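# Place the bottle upright in the shelf's lower compartment

## Task

Get the bottle standing on its base with the cap on top inside the lower compartment of the shelving unit, so that all of its base rests on that compartment's floor inward of the front lip. It has to stay there by itself, not because the robot is holding it. Afterwards open the gripper and pull the arm away from it.

## Robot and tools

Robot: one 7-joint Kinova Gen3 arm with a two-finger parallel gripper whose pads open to 50 mm. There is a single arm, so every command row is for that arm. The arm's base may sit slightly tilted on the table.

Scene frame: origin on the table surface right under the arm's base. +z is up. Looking along +x, +y points to the left. Distances are in metres and angles in radians.

execute_actions takes "actions", a list holding zero or one item, plus an optional "pictures" boolean. Images come with each result unless you set it to false.
- Empty list {"actions": []}: commands nothing and just reports the current state.
- Motion {"rows": [...], "steps": n}: n is 1 to 15 control steps of 1/30 s each, with 15 if omitted. Each row is used for one step, and the final row repeats when rows run out before steps do.
- Wait {"steps": n}: no rows, n up to 300. It returns once n steps have elapsed since the previous result, counting the time you spent replying.

Each row has exactly 10 numbers in this order: joint_1 (waist), joint_2 (shoulder), joint_3 (upper arm roll), joint_4 (elbow), joint_5 (forearm roll), joint_6 (wrist pitch), joint_7 (wrist roll), then gripper position, gripper force_limit and gripper speed. The seven joint numbers are absolute target angles in radians, in the same form the Joint positions line prints. They are not offsets. Stated ranges: joint_1, joint_3, joint_5 and joint_7 go from -6.283 to 6.283. joint_2 goes from -2.250 to 2.250, joint_4 from -2.580 to 2.580, and joint_6 from -2.100 to 2.100. The true end of a joint may differ by up to 0.013 rad either way. A call is rejected and nothing moves if a target is more than 0.013 rad outside its range and also farther out than that joint's last reported angle. A target beyond the real end gets clipped to that end, and you may see "joint sent to its limit", possibly about an earlier motion. If that line is missing, it does not prove the joint has more room.

Motion limits: on each step a joint's commanded target is held within 0.304 rad of its measured angle for joints 1 to 4, and within 0.266 rad for joints 5 to 7. If the targets would move the gripper more than 70 mm from where it is measured, all targets are pulled back toward the measured angles. The joints share their speed and acceleration profile so they finish together. Reversing a motion halts them all. After a long move the arm may not have arrived yet when the result comes back. Between calls the arm keeps heading for the last row you sent until it has nearly stopped or a step was HELD. To push further after that, you must send a new action.

Gripper numbers, each from -1 to 1, are absolute settings:
- position: +1 is fully open (50 mm). Near -0.65 the pads meet. Send -1 to grasp, so the fingers close until the object stops them.
- force_limit: pad force of about 20 N at -1, 102 N at 0 and 185 N at +1. The actual force can end up roughly 17 % higher.
- speed: the gap changes at 20 mm/s at -1, 85 at 0 and 150 at +1.
New force_limit or speed values only take effect after the position number changes by 0.01 or more. To loosen a grip, open first. With force_limit -1, a lost object still reads status 2. A fixed, off-centre object held that way can lose its grip within about a minute.

object_status in results:
- 0: fingers moving. Any new position value resets it to 0 for a moment.
- 1: blocked while opening.
- 2: blocked while closing, which means a successful grasp.
- 3: reached the commanded position, or the pads met, so probably nothing is held or the item is very thin.
The opening in mm is about (250 - position_measured) x 0.202. Turning only joint_7 moves the point between the pads around a 25 mm radius circle.

Other result lines:
- Joint positions and Joint velocities list the seven joints in column order, in rad and rad/s.
- "joint command not followed": the clearance check altered or blocked targets. Mounting blocks and posts count as part of the arm for that check.
- HELD: marks steps where your row was partly or fully not sent.
- Torque fault: if contact torque reaches a joint's load limit, the arm freezes for 10 s and the rest of the call is skipped. Load limits are 50.7 N m for joints 1 to 4 and 31.9 N m for joints 5 to 7, with the held object's weight included.
- MOTOR HOT: warns from 60 °C. At 75 °C an OVER-TEMPERATURE FAULT makes the joints brake weakly and the arm sag. Holding loads heats the motors, even while you think.

zoom_image takes camera (cam_head_left, cam_head_right or cam_wrist) and region [x0, y0, x1, y1] in that camera's pixels, origin top-left, at most 504 x 504. It returns an enlarged crop of the latest image. All three images are 896x504. The two head cameras are fixed, and their intrinsics and world-to-camera transforms are given in the calibration, possibly off by a few degrees or millimetres. cam_wrist rides on the wrist and has no given pose. Its nominal frame is wrist_camera_optical: +z forward, +x right in the image, +y down.

read_manual returns only licence texts (section "licences") and moves nothing. finished_scene takes scene, the number of the current scene. Replying without any tool call ends everything.

Avoid dropping the bottle, knocking anything off the table, slamming into things and pressing hard. A held object may now and then be jerked briefly, so grip securely. Before finishing, check that the bottle stands on its own, then open the gripper and move the arm clear.

Each tool is called after "Call:" by a JSON object that holds its "method" and its "body".

## Session

Call:
{"method": "execute_actions", "body": {"actions": []}}

Scene clock: 0.00 s of 5800.00 s.
position_measured=3 object_status=3
Joint positions: [ 1.9    0.085  0.479  2.366 -1.19   1.351  0.346]
Joint velocities: [ 0.     0.001 -0.001 -0.     0.     0.    -0.001]
Motor temperatures (°C, as the motors report them): [21 23 22 23 31 27 28]

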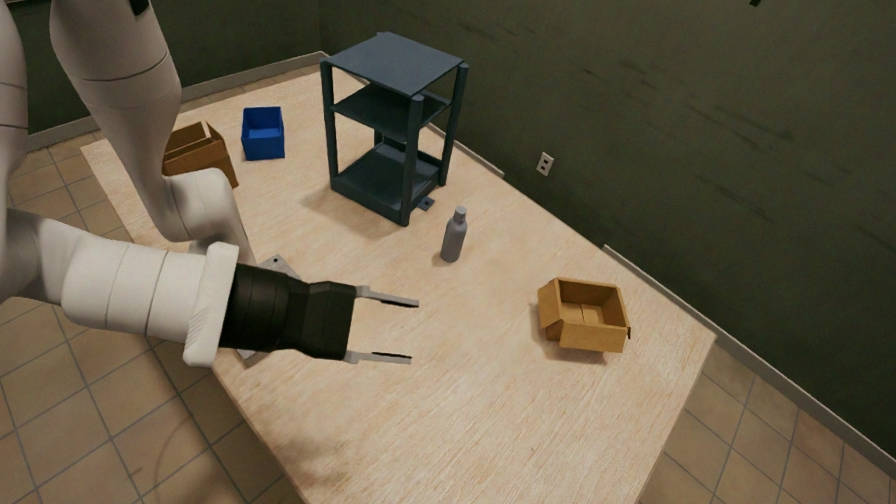

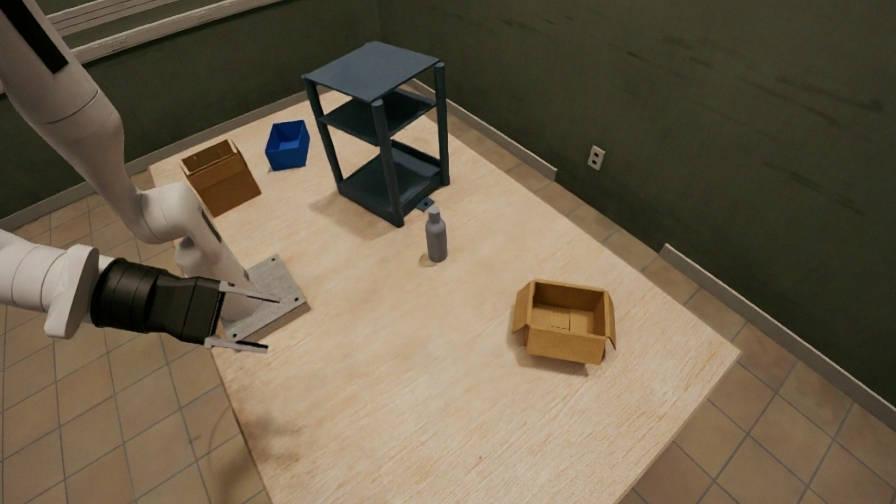

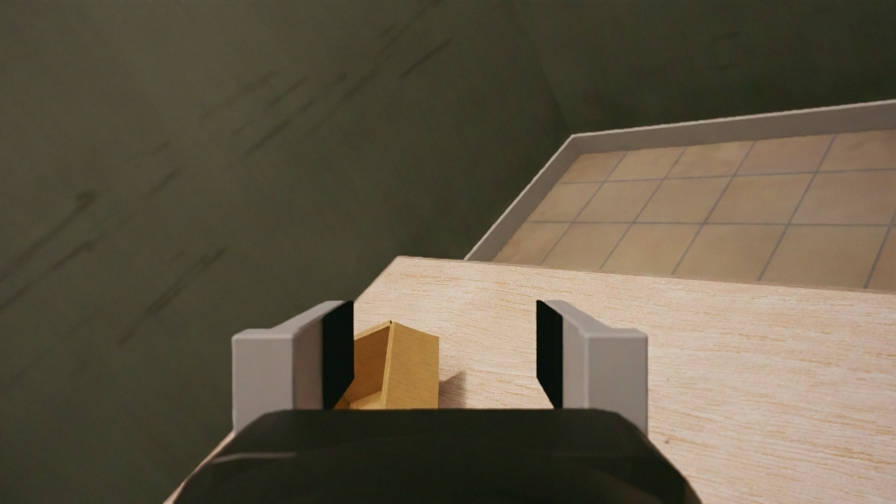

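Call:
{"method": "execute_actions", "body": {"actions": [{"rows":[[1.3,0.6,0,2.2,1.95,-1.571,1.571,1,-0.3,0]]}], "pictures": false}}

Call:
{"method": "execute_actions", "body": {"actions": [{"steps":120}], "pictures": false}}

Call:
{"method": "execute_actions", "body": {"actions": [{"rows":[[1.3,1.33,0,1.812,1.95,-1.571,1.571,1,-0.3,0]]}], "pictures": false}}

Call:
{"method": "execute_actions", "body": {"actions": [{"steps":45}]}}

Scene clock: 5.73 s of 5800.00 s.
position_measured=3 object_status=3
Joint positions: [ 1.638  0.345  0.231  2.263 -0.969  1.129  0.568]
Joint velocities: [-0.635  0.591 -0.547 -0.151  0.547 -0.551  0.548]
Motor temperatures (°C, as the motors report them): [21 23 22 23 31 27 28]
Steps of this call (steps 1 to 90: nothing new was sent; then 2.23 s passed at rest; steps 91 to 105: all 15 steps of this action). Readings (joint positions | what the end effector reports):
91: [1.898 0.086 0.479 2.365 -1.189 1.351 0.347] | position_measured=3 object_status=3
92: [1.891 0.093 0.475 2.362 -1.186 1.346 0.351] | position_measured=3 object_status=3
94: [1.860 0.123 0.450 2.346 -1.163 1.323 0.374] | position_measured=3 object_status=3
98: [1.778 0.205 0.368 2.308 -1.092 1.252 0.445] | position_measured=3 object_status=3
105: the state above

Scene clock: 9.73 s of 5800.00 s.
position_measured=3 object_status=3
Joint positions: [ 1.3    0.6   -0.     2.2    1.95  -1.571  1.571]
Joint velocities: [ 0.     0.001 -0.001  0.     0.002 -0.002  0.   ]
Motor temperatures (°C, as the motors report them): [21 23 22 23 31 27 28]
Steps of this call (steps 1 to 105: the robot went on to your last target; steps 106 to 120: nothing new was sent). Readings (joint positions | what the end effector reports):
1: [1.616 0.364 0.213 2.258 -0.950 1.110 0.587] | position_measured=3 object_status=3
2: [1.594 0.383 0.196 2.253 -0.931 1.091 0.606] | position_measured=3 object_status=3
4: [1.547 0.419 0.163 2.244 -0.890 1.049 0.648] | position_measured=3 object_status=3
8: [1.449 0.490 0.099 2.227 -0.782 0.941 0.756] | position_measured=3 object_status=3
120: the state above
The arm was judged still, so your last target was given up. Only a new action makes it travel on or press farther. Fingers that are still opening or closing keep moving.

Scene clock: 10.23 s of 5800.00 s.
position_measured=3 object_status=3
Joint positions: [ 1.3    0.973 -0.     1.906  1.949 -1.571  1.571]
Joint velocities: [ 0.001  1.013  0.001 -0.432 -0.001  0.003  0.   ]
Motor temperatures (°C, as the motors report them): [21 23 22 23 31 27 28]
Steps of this call (steps 1 to 15: all 15 steps of this action). Readings (joint positions | what the end effector reports):
1: [1.300 0.602 -0.000 2.199 1.950 -1.571 1.571] | position_measured=3 object_status=3
2: [1.300 0.609 -0.000 2.194 1.951 -1.572 1.571] | position_measured=3 object_status=3
4: [1.300 0.639 -0.001 2.167 1.951 -1.572 1.571] | position_measured=3 object_status=3
8: [1.300 0.750 -0.000 2.058 1.950 -1.571 1.571] | position_measured=3 object_status=3
15: the state above

Scene clock: 11.73 s of 5800.00 s.
position_measured=3 object_status=3
Joint positions: [ 1.3    1.33  -0.     1.812  1.95  -1.571  1.571]
Joint velocities: [ 0.001 -0.     0.001 -0.     0.     0.     0.   ]
Motor temperatures (°C, as the motors report them): [21 23 22 23 31 27 28]
Steps of this call (steps 1 to 30: the robot went on to your last target; steps 31 to 45: nothing new was sent). Readings (joint positions | what the end effector reports):
1: [1.300 1.007 0.000 1.893 1.949 -1.571 1.571] | position_measured=3 object_status=3
2: [1.300 1.041 0.000 1.881 1.949 -1.571 1.571] | position_measured=3 object_status=3
4: [1.300 1.109 0.000 1.862 1.949 -1.571 1.571] | position_measured=3 object_status=3
8: [1.300 1.237 0.000 1.832 1.950 -1.570 1.571] | position_measured=3 object_status=3
45: the state above
The arm was judged still, so your last target was given up. Only a new action makes it travel on or press farther. Fingers that are still opening or closing keep moving.

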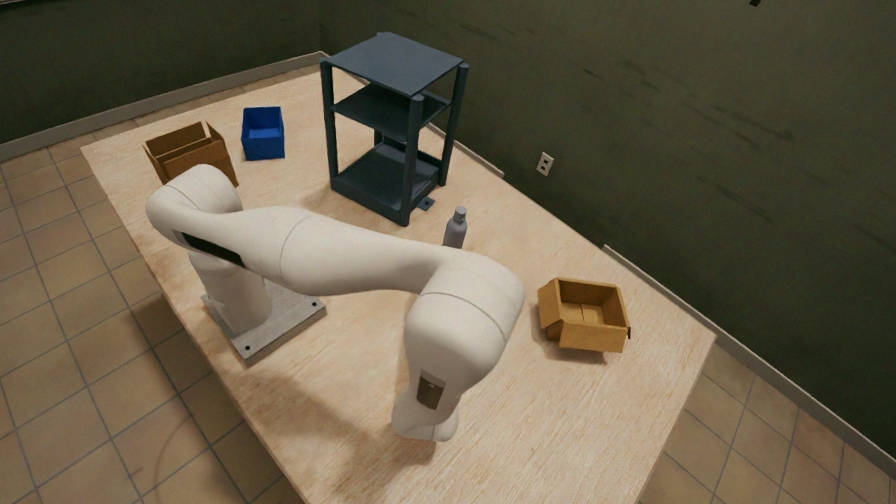

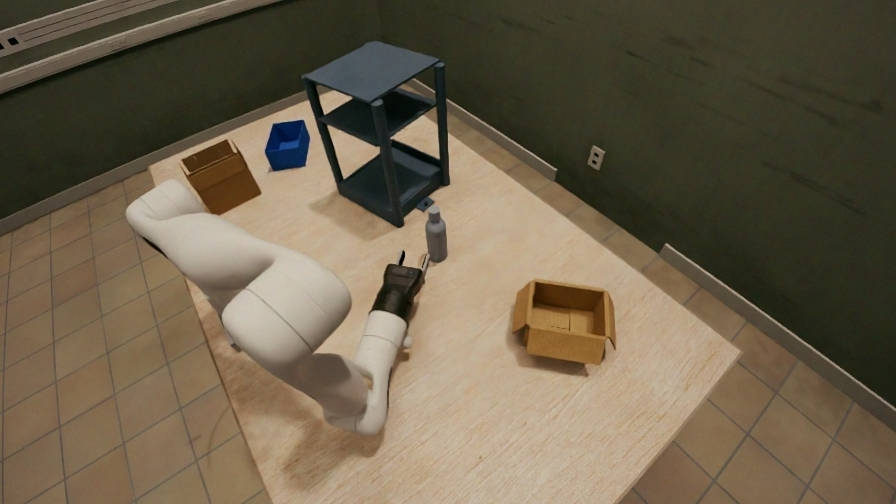

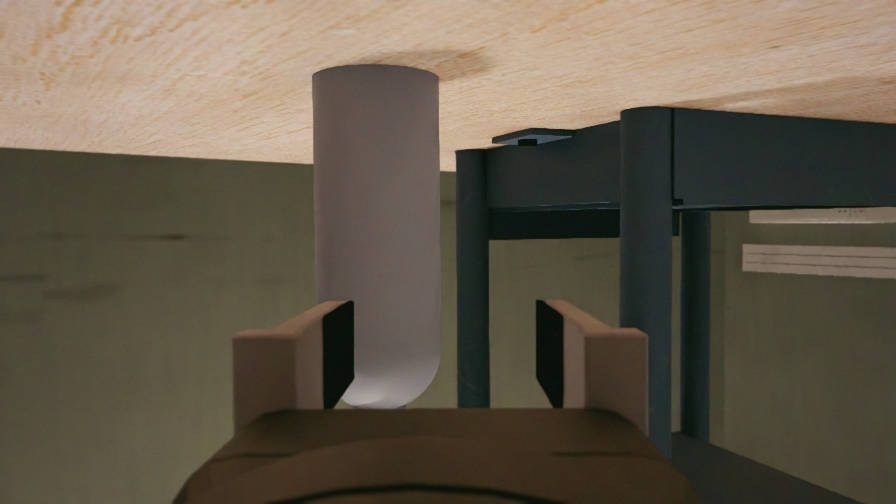

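Call:
{"method": "execute_actions", "body": {"actions": [{"rows":[[1.21,1.33,0,1.812,1.827,-1.571,1.571,1,-0.3,0]]}]}}

Scene clock: 13.27 s of 5800.00 s.
position_measured=3 object_status=3
Joint positions: [ 1.211  1.33  -0.     1.812  1.827 -1.571  1.571]
Joint velocities: [-0.009  0.    -0.001  0.    -0.    -0.001  0.001]
Motor temperatures (°C, as the motors report them): [21 23 22 23 31 27 28]
Steps of this call (steps 1 to 31: nothing new was sent; steps 32 to 46: all 15 steps of this action). Readings (joint positions | what the end effector reports):
32: [1.298 1.330 0.000 1.812 1.949 -1.571 1.571] | position_measured=3 object_status=3
33: [1.292 1.330 0.001 1.812 1.943 -1.571 1.571] | position_measured=3 object_status=3
35: [1.262 1.330 0.002 1.812 1.907 -1.571 1.571] | position_measured=3 object_status=3
39: [1.217 1.330 -0.002 1.812 1.833 -1.571 1.571] | position_measured=3 object_status=3
46: the state above

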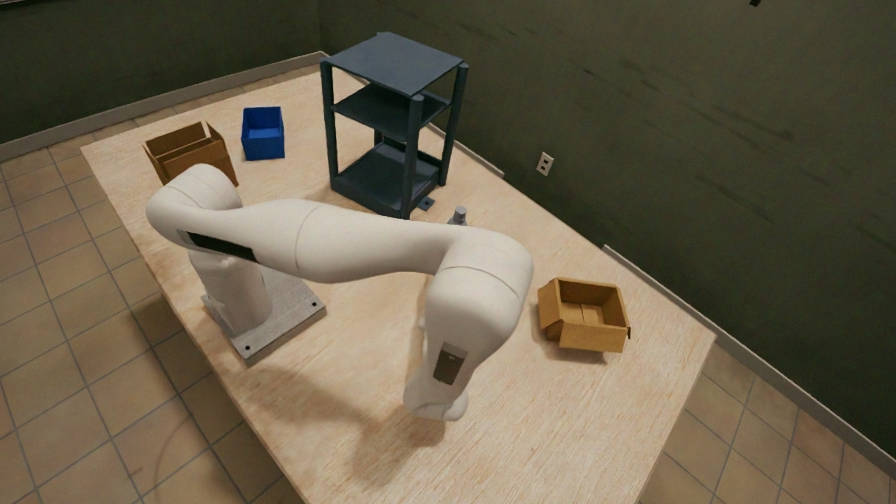

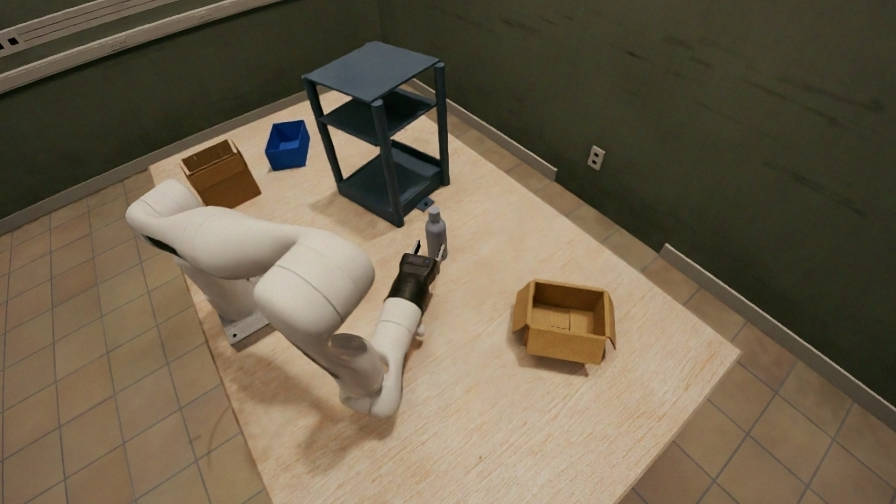

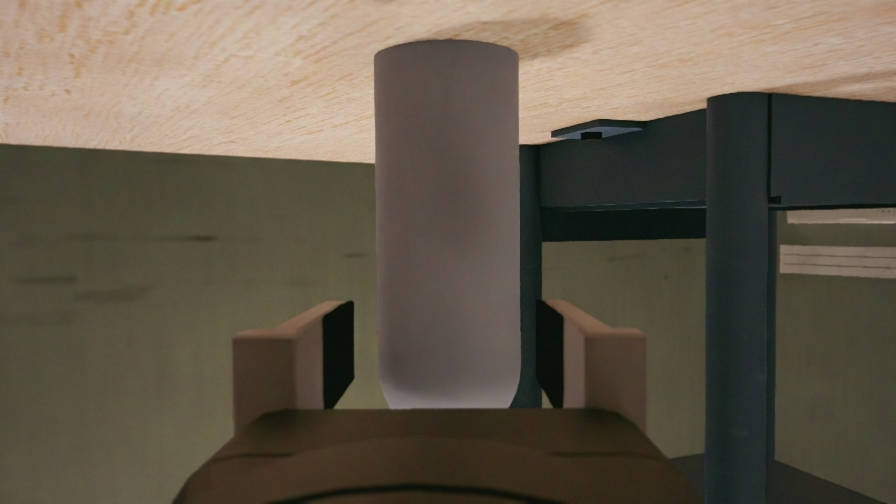

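Call:
{"method": "execute_actions", "body": {"actions": [{"rows":[[1.14,1.33,0,1.812,1.779,-1.571,1.571,1,-0.3,0]]}]}}

Scene clock: 15.17 s of 5800.00 s.
position_measured=3 object_status=3
Joint positions: [ 1.141  1.33  -0.     1.812  1.779 -1.571  1.571]
Joint velocities: [-0.008  0.001 -0.001 -0.    -0.002 -0.001  0.   ]
Motor temperatures (°C, as the motors report them): [21 23 22 23 31 27 28]
Steps of this call (steps 1 to 15: the robot went on to your last target; steps 16 to 42: nothing new was sent; steps 43 to 57: all 15 steps of this action). Readings (joint positions | what the end effector reports):
43: [1.208 1.330 0.000 1.812 1.826 -1.571 1.571] | position_measured=3 object_status=3
44: [1.202 1.330 0.001 1.812 1.823 -1.571 1.571] | position_measured=3 object_status=3
46: [1.173 1.330 0.002 1.812 1.806 -1.571 1.571] | position_measured=3 object_status=3
50: [1.145 1.330 -0.002 1.812 1.780 -1.571 1.571] | position_measured=3 object_status=3
57: the state above

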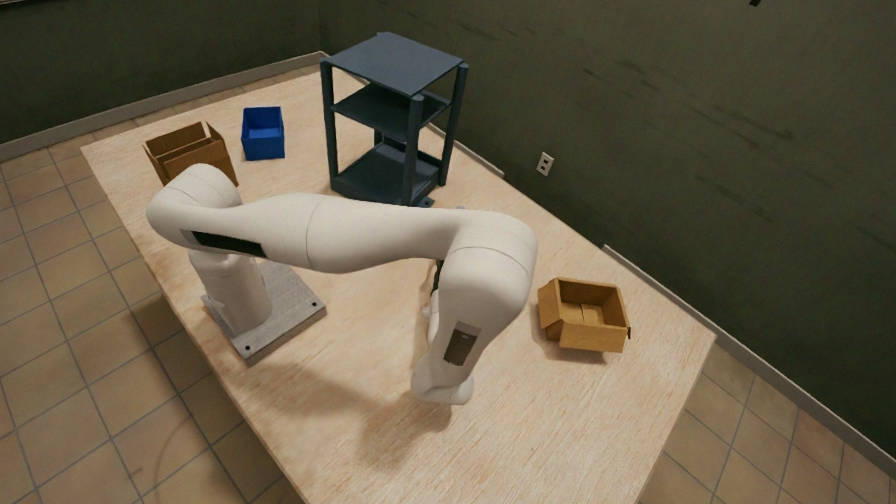

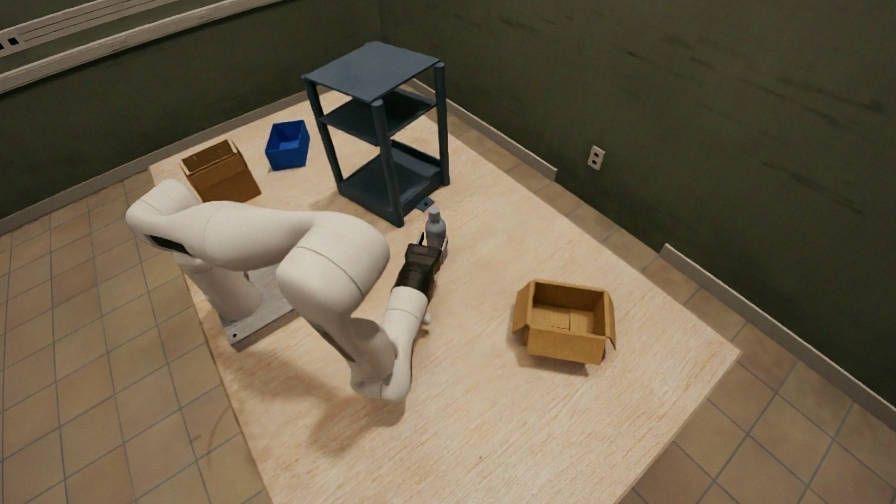

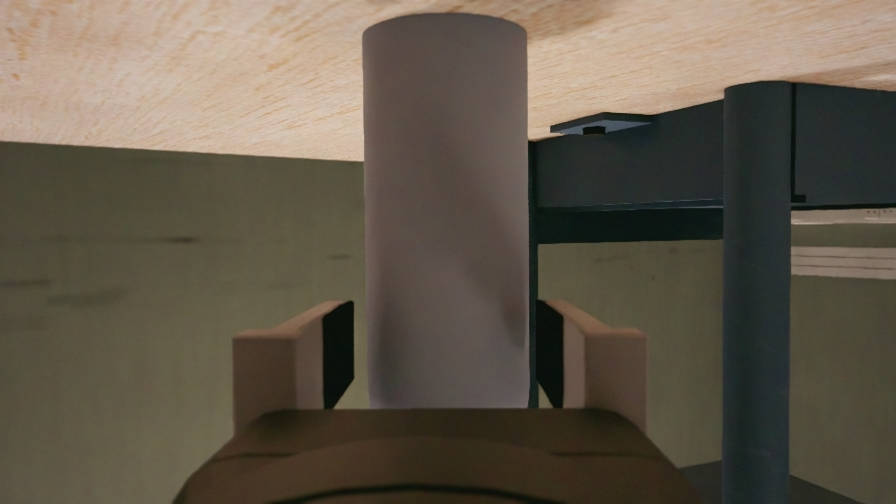

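Call:
{"method": "execute_actions", "body": {"actions": [{"rows":[[1.082,1.33,0,1.812,1.735,-1.571,1.571,1,-0.3,0]]}], "pictures": false}}

Call:
{"method": "execute_actions", "body": {"actions": [{"rows":[[1.082,1.33,0,1.812,1.735,-1.571,1.571,-1,-0.3,0]]}], "pictures": false}}

Call:
{"method": "execute_actions", "body": {"actions": [{"rows":[[1.082,1.1,0,2.04,1.735,-1.571,1.571,-1,-0.3,0]]}], "pictures": false}}

Call:
{"method": "execute_actions", "body": {"actions": [{"rows":[[0.9,1.15,0,1.5,1.9,-1.75,1.2,-1,-0.3,0]]}], "pictures": false}}

Call:
{"method": "execute_actions", "body": {"actions": [{"steps":15}], "pictures": false}}

Call:
{"method": "execute_actions", "body": {"actions": [{"rows":[[0.663,1.367,0,1.059,2.026,-1.936,0.94,-1,-0.3,0]]}], "pictures": false}}

Call:
{"method": "execute_actions", "body": {"actions": [{"steps":30}]}}

Scene clock: 19.03 s of 5800.00 s.
position_measured=3 object_status=3
Joint positions: [ 1.083  1.33  -0.     1.812  1.735 -1.571  1.571]
Joint velocities: [-0.004  0.     0.     0.     0.001  0.003  0.   ]
Motor temperatures (°C, as the motors report them): [21 23 22 23 31 27 28]
Steps of this call (steps 1 to 15: the robot went on to your last target; steps 16 to 90: nothing new was sent; then 0.37 s passed at rest; steps 91 to 105: all 15 steps of this action). Readings (joint positions | what the end effector reports):
91: [1.138 1.330 0.000 1.812 1.778 -1.571 1.571] | position_measured=3 object_status=3
92: [1.132 1.330 0.001 1.812 1.775 -1.571 1.571] | position_measured=3 object_status=3
94: [1.106 1.330 0.002 1.812 1.757 -1.571 1.571] | position_measured=3 object_status=3
98: [1.086 1.330 -0.001 1.812 1.736 -1.571 1.571] | position_measured=3 object_status=3
105: the state above

Scene clock: 19.53 s of 5800.00 s.
position_measured=17 object_status=2
Joint positions: [ 1.082  1.33   0.     1.812  1.735 -1.571  1.571]
Joint velocities: [-0.    -0.    -0.001 -0.    -0.001  0.001 -0.   ]
Motor temperatures (°C, as the motors report them): [21 23 22 23 31 27 28]
Steps of this call (steps 1 to 15: all 15 steps of this action). Readings (joint positions | what the end effector reports):
1: [1.082 1.330 -0.000 1.812 1.735 -1.571 1.571] | position_measured=14 object_status=0
2: [1.082 1.330 -0.000 1.812 1.735 -1.571 1.571] | position_measured=17 object_status=0
4: [1.082 1.330 0.000 1.812 1.735 -1.571 1.571] | position_measured=17 object_status=0
8: [1.082 1.330 0.000 1.812 1.735 -1.571 1.571] | position_measured=17 object_status=2
15: the state above

Scene clock: 20.03 s of 5800.00 s.
position_measured=17 object_status=2
Joint positions: [ 1.082  1.107 -0.001  2.038  1.735 -1.571  1.571]
Joint velocities: [-0.    -0.051  0.01   0.029 -0.007  0.013  0.001]
Motor temperatures (°C, as the motors report them): [21 23 22 23 31 27 28]
Steps of this call (steps 1 to 15: all 15 steps of this action). Readings (joint positions | what the end effector reports):
1: [1.082 1.328 0.000 1.813 1.735 -1.571 1.571] | position_measured=17 object_status=2
2: [1.082 1.322 0.001 1.819 1.735 -1.569 1.571] | position_measured=17 object_status=2
4: [1.082 1.292 0.002 1.846 1.735 -1.569 1.571] | position_measured=17 object_status=2
8: [1.082 1.183 0.000 1.952 1.735 -1.571 1.571] | position_measured=17 object_status=2
15: the state above

Scene clock: 20.53 s of 5800.00 s.
position_measured=17 object_status=2
Joint positions: [ 0.915  1.146 -0.     1.601  1.889 -1.738  1.238]
Joint velocities: [-0.165  0.039 -0.    -0.945  0.146 -0.164 -0.466]
Motor temperatures (°C, as the motors report them): [21 23 22 23 31 27 28]
Steps of this call (steps 1 to 15: all 15 steps of this action). Readings (joint positions | what the end effector reports):
1: [1.081 1.105 -0.000 2.038 1.736 -1.572 1.570] | position_measured=17 object_status=2
2: [1.077 1.105 0.001 2.033 1.738 -1.575 1.566] | position_measured=17 object_status=2
4: [1.059 1.109 0.001 2.008 1.753 -1.590 1.543] | position_measured=17 object_status=2
8: [0.990 1.126 0.001 1.888 1.815 -1.657 1.437] | position_measured=17 object_status=2
15: the state above

Scene clock: 21.03 s of 5800.00 s.
position_measured=17 object_status=2
Joint positions: [ 0.9   1.15 -0.    1.5   1.9  -1.75  1.2 ]
Joint velocities: [-0.001  0.002  0.    -0.    -0.     0.002 -0.   ]
Motor temperatures (°C, as the motors report them): [21 23 22 23 31 27 28]
Steps of this call (steps 1 to 15: the robot went on to your last target). Readings (joint positions | what the end effector reports):
1: [0.910 1.147 -0.000 1.572 1.893 -1.743 1.224] | position_measured=17 object_status=2
2: [0.906 1.148 -0.000 1.548 1.896 -1.746 1.213] | position_measured=17 object_status=2
4: [0.903 1.149 -0.001 1.515 1.899 -1.749 1.202] | position_measured=17 object_status=2
8: [0.901 1.149 0.000 1.501 1.900 -1.750 1.200] | position_measured=17 object_status=2
15: the state above

Scene clock: 21.53 s of 5800.00 s.
position_measured=17 object_status=2
Joint positions: [ 0.68   1.351 -0.001  1.101  2.018 -1.924  0.956]
Joint velocities: [-0.224  0.198 -0.003 -0.599  0.122 -0.181 -0.252]
Motor temperatures (°C, as the motors report them): [21 23 22 23 31 27 28]
Steps of this call (steps 1 to 15: all 15 steps of this action). Readings (joint positions | what the end effector reports):
1: [0.899 1.151 0.000 1.499 1.900 -1.751 1.199] | position_measured=17 object_status=2
2: [0.894 1.156 0.001 1.493 1.902 -1.754 1.195] | position_measured=17 object_status=2
4: [0.871 1.177 0.002 1.465 1.913 -1.771 1.172] | position_measured=17 object_status=2
8: [0.783 1.258 0.001 1.343 1.960 -1.839 1.076] | position_measured=17 object_status=2
15: the state above

Scene clock: 22.53 s of 5800.00 s.
position_measured=17 object_status=2
Joint positions: [ 0.663  1.367 -0.     1.059  2.026 -1.936  0.94 ]
Joint velocities: [-0.    -0.    -0.     0.    -0.002 -0.001  0.   ]
Motor temperatures (°C, as the motors report them): [21 24 22 23 31 27 28]
Steps of this call (steps 1 to 30: the robot went on to your last target). Readings (joint positions | what the end effector reports):
1: [0.674 1.356 -0.001 1.084 2.021 -1.929 0.949] | position_measured=17 object_status=2
2: [0.670 1.360 -0.001 1.072 2.024 -1.933 0.944] | position_measured=17 object_status=2
4: [0.666 1.363 -0.001 1.063 2.026 -1.935 0.940] | position_measured=17 object_status=2
8: [0.664 1.366 -0.000 1.059 2.026 -1.936 0.940] | position_measured=17 object_status=2
30: the state above
The arm was judged still, so your last target was given up. Only a new action makes it travel on or press farther. Fingers that are still opening or closing keep moving.

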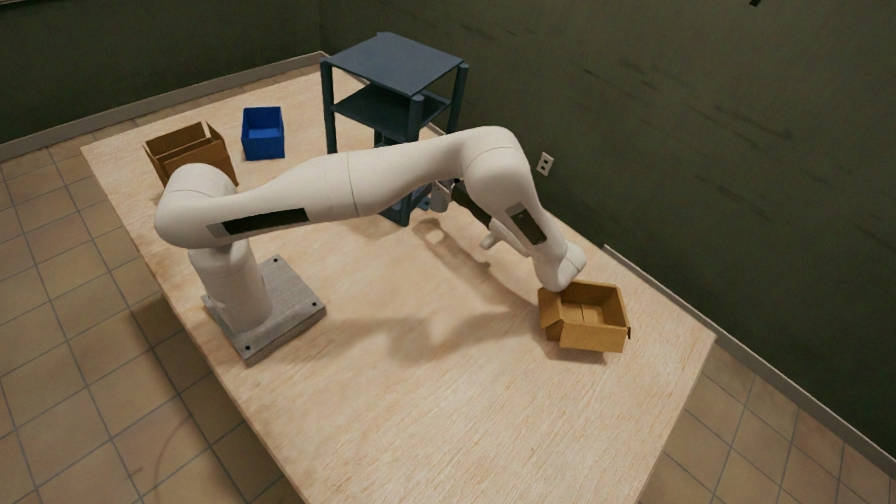

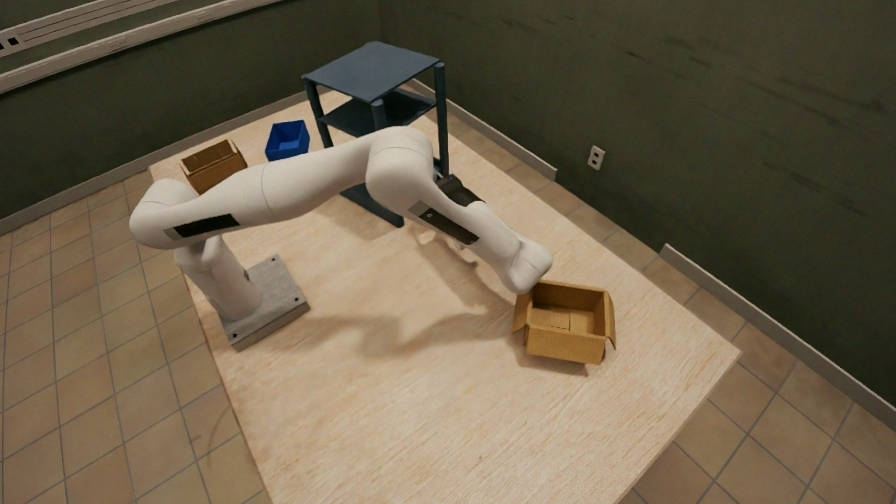

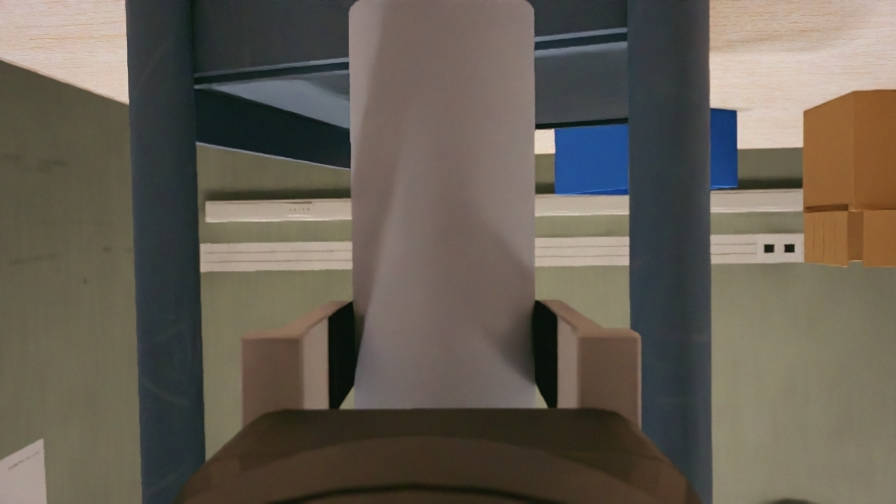

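Call:
{"method": "execute_actions", "body": {"actions": [{"rows":[[0.663,1.353,0,1.059,2.026,-1.936,0.94,-1,-0.3,0]],"steps":6}], "pictures": false}}

Call:
{"method": "execute_actions", "body": {"actions": [{"rows":[[0.547,1.30,0,1.225,1.951,-1.83,1.02,-1,-0.3,0]]}], "pictures": false}}

Call:
{"method": "execute_actions", "body": {"actions": [{"rows":[[0.431,1.255,0,1.379,1.876,-1.731,1.1,-1,-0.3,0]]}]}}

Scene clock: 24.50 s of 5800.00 s.
position_measured=17 object_status=2
Joint positions: [ 0.663  1.354 -0.     1.059  2.026 -1.936  0.94 ]
Joint velocities: [-0.002 -0.014  0.     0.001  0.004  0.002 -0.   ]
Motor temperatures (°C, as the motors report them): [21 24 22 23 31 27 28]
Steps of this call (steps 1 to 53: nothing new was sent; steps 54 to 59: all 6 steps of this action). Readings (joint positions | what the end effector reports):
54: [0.663 1.366 0.000 1.059 2.026 -1.936 0.940] | position_measured=17 object_status=2
55: [0.663 1.362 0.000 1.060 2.027 -1.935 0.940] | position_measured=17 object_status=2
57: [0.663 1.356 -0.000 1.059 2.026 -1.936 0.940] | position_measured=17 object_status=2
59: the state above

Scene clock: 25.00 s of 5800.00 s.
position_measured=17 object_status=2
Joint positions: [ 0.549  1.301 -0.     1.224  1.951 -1.83   1.02 ]
Joint velocities: [-0.013 -0.013  0.006  0.01  -0.002  0.001  0.001]
Motor temperatures (°C, as the motors report them): [21 24 22 23 31 27 28]
Steps of this call (steps 1 to 15: all 15 steps of this action). Readings (joint positions | what the end effector reports):
1: [0.662 1.353 0.000 1.060 2.026 -1.935 0.940] | position_measured=17 object_status=2
2: [0.658 1.350 0.001 1.066 2.024 -1.932 0.943] | position_measured=17 object_status=2
4: [0.638 1.339 0.003 1.093 2.012 -1.915 0.956] | position_measured=17 object_status=2
8: [0.573 1.311 -0.001 1.186 1.968 -1.855 1.002] | position_measured=17 object_status=2
15: the state above

Scene clock: 25.50 s of 5800.00 s.
position_measured=17 object_status=2
Joint positions: [ 0.433  1.256 -0.     1.378  1.876 -1.731  1.1  ]
Joint velocities: [-0.013 -0.01   0.004  0.008  0.001  0.001  0.002]
Motor temperatures (°C, as the motors report them): [21 24 22 23 31 27 28]
Steps of this call (steps 1 to 15: all 15 steps of this action). Readings (joint positions | what the end effector reports):
1: [0.547 1.301 0.000 1.226 1.951 -1.829 1.020] | position_measured=17 object_status=2
2: [0.542 1.298 0.001 1.231 1.948 -1.826 1.023] | position_measured=17 object_status=2
4: [0.520 1.288 0.003 1.259 1.935 -1.809 1.037] | position_measured=17 object_status=2
8: [0.453 1.263 -0.002 1.348 1.891 -1.751 1.084] | position_measured=17 object_status=2
15: the state above

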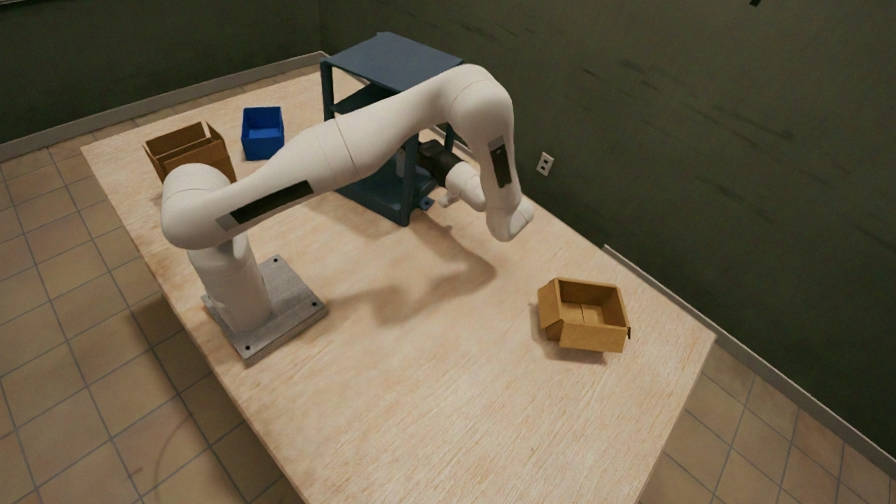

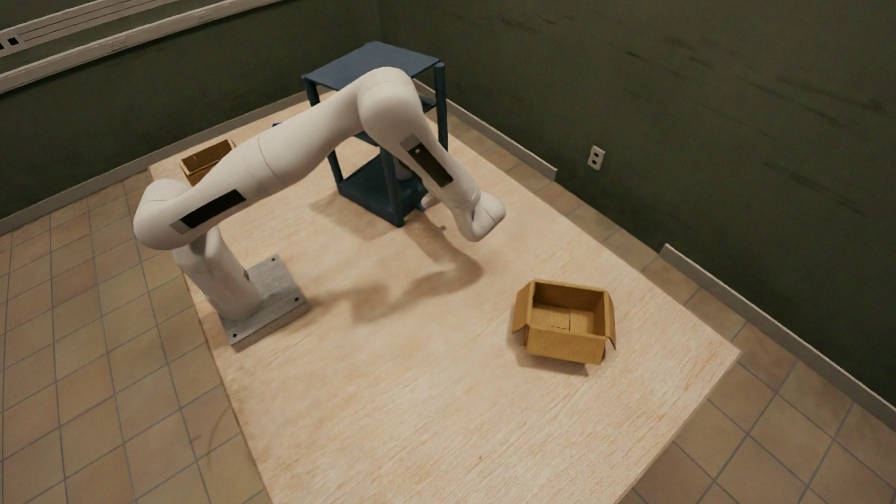

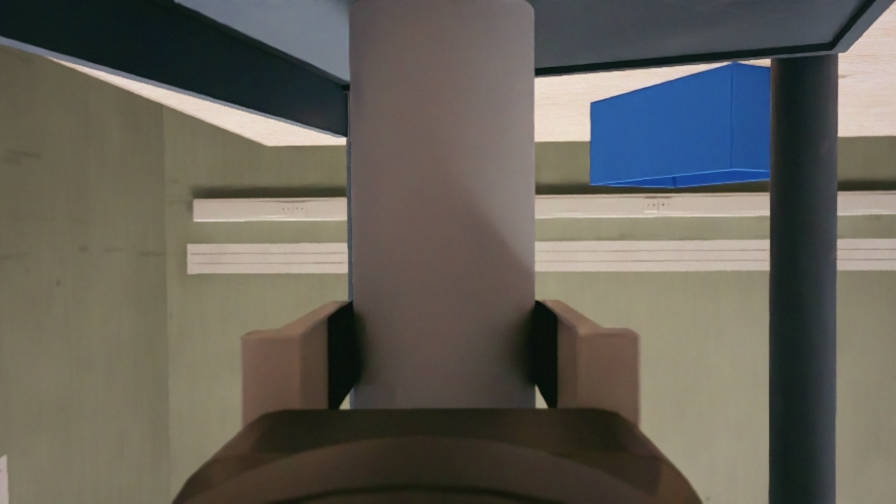

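In cleanly. Lower ~13 mm, release, retreat.

Call:
{"method": "execute_actions", "body": {"actions": [{"rows":[[0.431,1.285,0,1.379,1.876,-1.731,1.11,-1,-0.3,0]]}], "pictures": false}}

Call:
{"method": "execute_actions", "body": {"actions": [{"rows":[[0.431,1.285,0,1.379,1.876,-1.731,1.11,1,-0.3,-0.5]]}], "pictures": false}}

Call:
{"method": "execute_actions", "body": {"actions": [{"rows":[[0.547,1.325,0,1.225,1.951,-1.83,1.03,1,-0.3,0]]}], "pictures": false}}

Call:
{"method": "execute_actions", "body": {"actions": [{"rows":[[0.663,1.367,0,1.059,2.026,-1.936,0.94,1,-0.3,0]]}]}}

Scene clock: 28.53 s of 5800.00 s.
position_measured=17 object_status=2
Joint positions: [ 0.431  1.285  0.     1.379  1.876 -1.731  1.11 ]
Joint velocities: [ 0.     0.003 -0.001 -0.     0.    -0.     0.001]
Motor temperatures (°C, as the motors report them): [21 24 22 23 31 27 28]
Steps of this call (steps 1 to 15: the robot went on to your last target; steps 16 to 76: nothing new was sent; steps 77 to 91: all 15 steps of this action). Readings (joint positions | what the end effector reports):
77: [0.431 1.256 -0.000 1.379 1.876 -1.731 1.100] | position_measured=17 object_status=2
78: [0.431 1.262 -0.000 1.378 1.875 -1.732 1.102] | position_measured=17 object_status=2
80: [0.431 1.277 -0.000 1.379 1.876 -1.731 1.107] | position_measured=17 object_status=2
84: [0.431 1.283 0.000 1.379 1.876 -1.731 1.110] | position_measured=17 object_status=2
91: the state above

Scene clock: 29.03 s of 5800.00 s.
position_measured=3 object_status=3
Joint positions: [ 0.431  1.285 -0.     1.379  1.876 -1.731  1.11 ]
Joint velocities: [ 0.001  0.     0.    -0.    -0.001 -0.     0.   ]
Motor temperatures (°C, as the motors report them): [21 24 22 23 31 27 28]
Steps of this call (steps 1 to 15: all 15 steps of this action). Readings (joint positions | what the end effector reports):
1: [0.431 1.285 0.000 1.379 1.876 -1.731 1.110] | position_measured=11 object_status=0
2: [0.431 1.285 -0.000 1.379 1.876 -1.731 1.110] | position_measured=4 object_status=0
4: [0.431 1.285 -0.001 1.379 1.876 -1.732 1.110] | position_measured=3 object_status=0
8: [0.431 1.285 -0.000 1.379 1.876 -1.731 1.110] | position_measured=3 object_status=0
15: the state above

Scene clock: 29.53 s of 5800.00 s.
position_measured=3 object_status=3
Joint positions: [ 0.545  1.324  0.     1.226  1.951 -1.83   1.03 ]
Joint velocities: [ 0.013  0.01  -0.003 -0.008  0.002  0.001 -0.001]
Motor temperatures (°C, as the motors report them): [21 24 22 23 31 27 28]
Steps of this call (steps 1 to 15: all 15 steps of this action). Readings (joint positions | what the end effector reports):
1: [0.432 1.285 -0.000 1.378 1.877 -1.732 1.110] | position_measured=3 object_status=3
2: [0.437 1.287 -0.002 1.373 1.879 -1.735 1.107] | position_measured=3 object_status=3
4: [0.458 1.296 -0.003 1.345 1.892 -1.752 1.093] | position_measured=3 object_status=3
8: [0.524 1.317 0.001 1.256 1.936 -1.810 1.046] | position_measured=3 object_status=3
15: the state above

Scene clock: 30.03 s of 5800.00 s.
position_measured=3 object_status=3
Joint positions: [ 0.661  1.366  0.     1.06   2.026 -1.936  0.94 ]
Joint velocities: [ 0.013  0.011 -0.004 -0.01  -0.001  0.    -0.001]
Motor temperatures (°C, as the motors report them): [21 24 22 23 31 27 28]
Steps of this call (steps 1 to 15: all 15 steps of this action). Readings (joint positions | what the end effector reports):
1: [0.547 1.325 -0.000 1.224 1.951 -1.831 1.030] | position_measured=3 object_status=3
2: [0.551 1.327 -0.001 1.218 1.954 -1.834 1.027] | position_measured=3 object_status=3
4: [0.572 1.335 -0.002 1.191 1.965 -1.851 1.012] | position_measured=3 object_status=3
8: [0.637 1.358 0.001 1.097 2.009 -1.911 0.961] | position_measured=3 object_status=3
15: the state above

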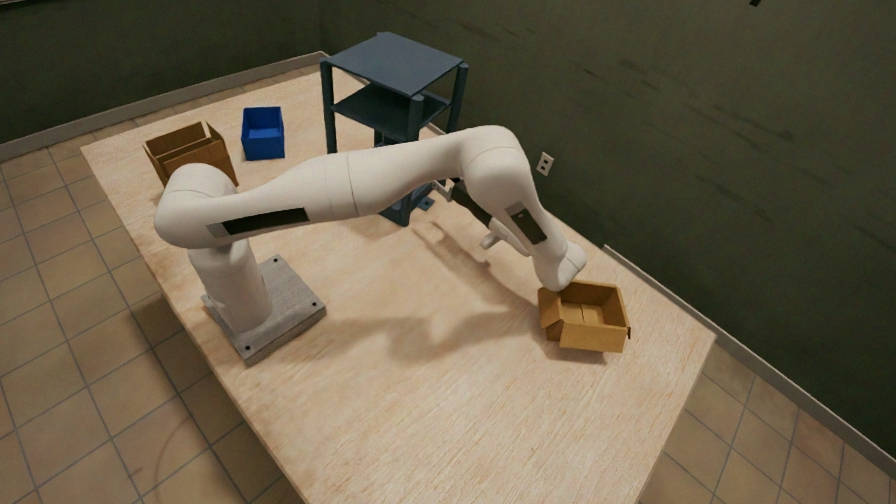

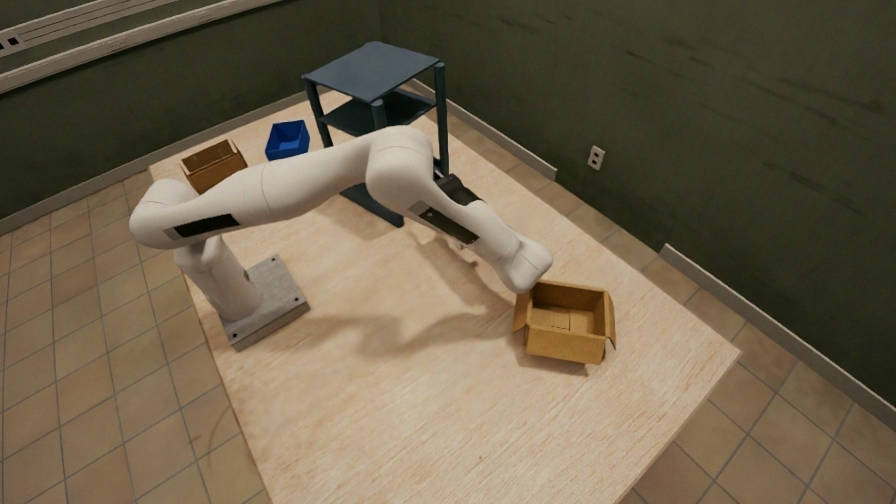

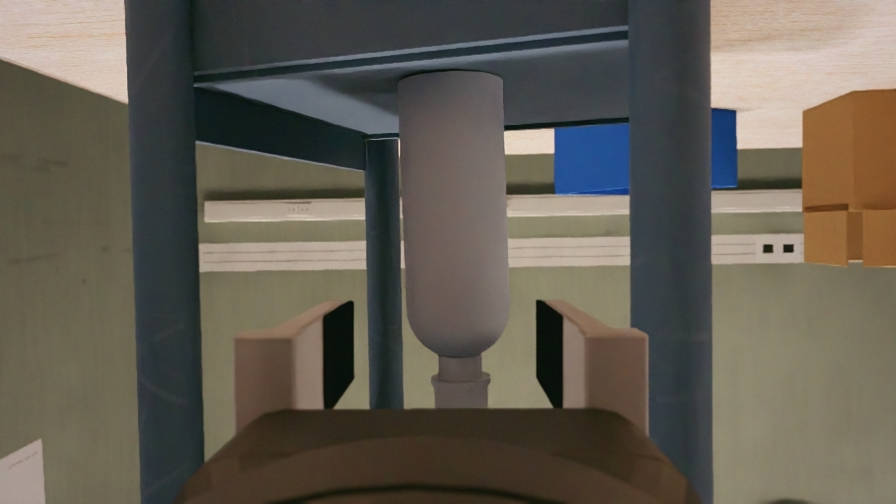

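Call:
{"method": "finished_scene", "body": {"scene": 2}}

The scene is finished: the task was done.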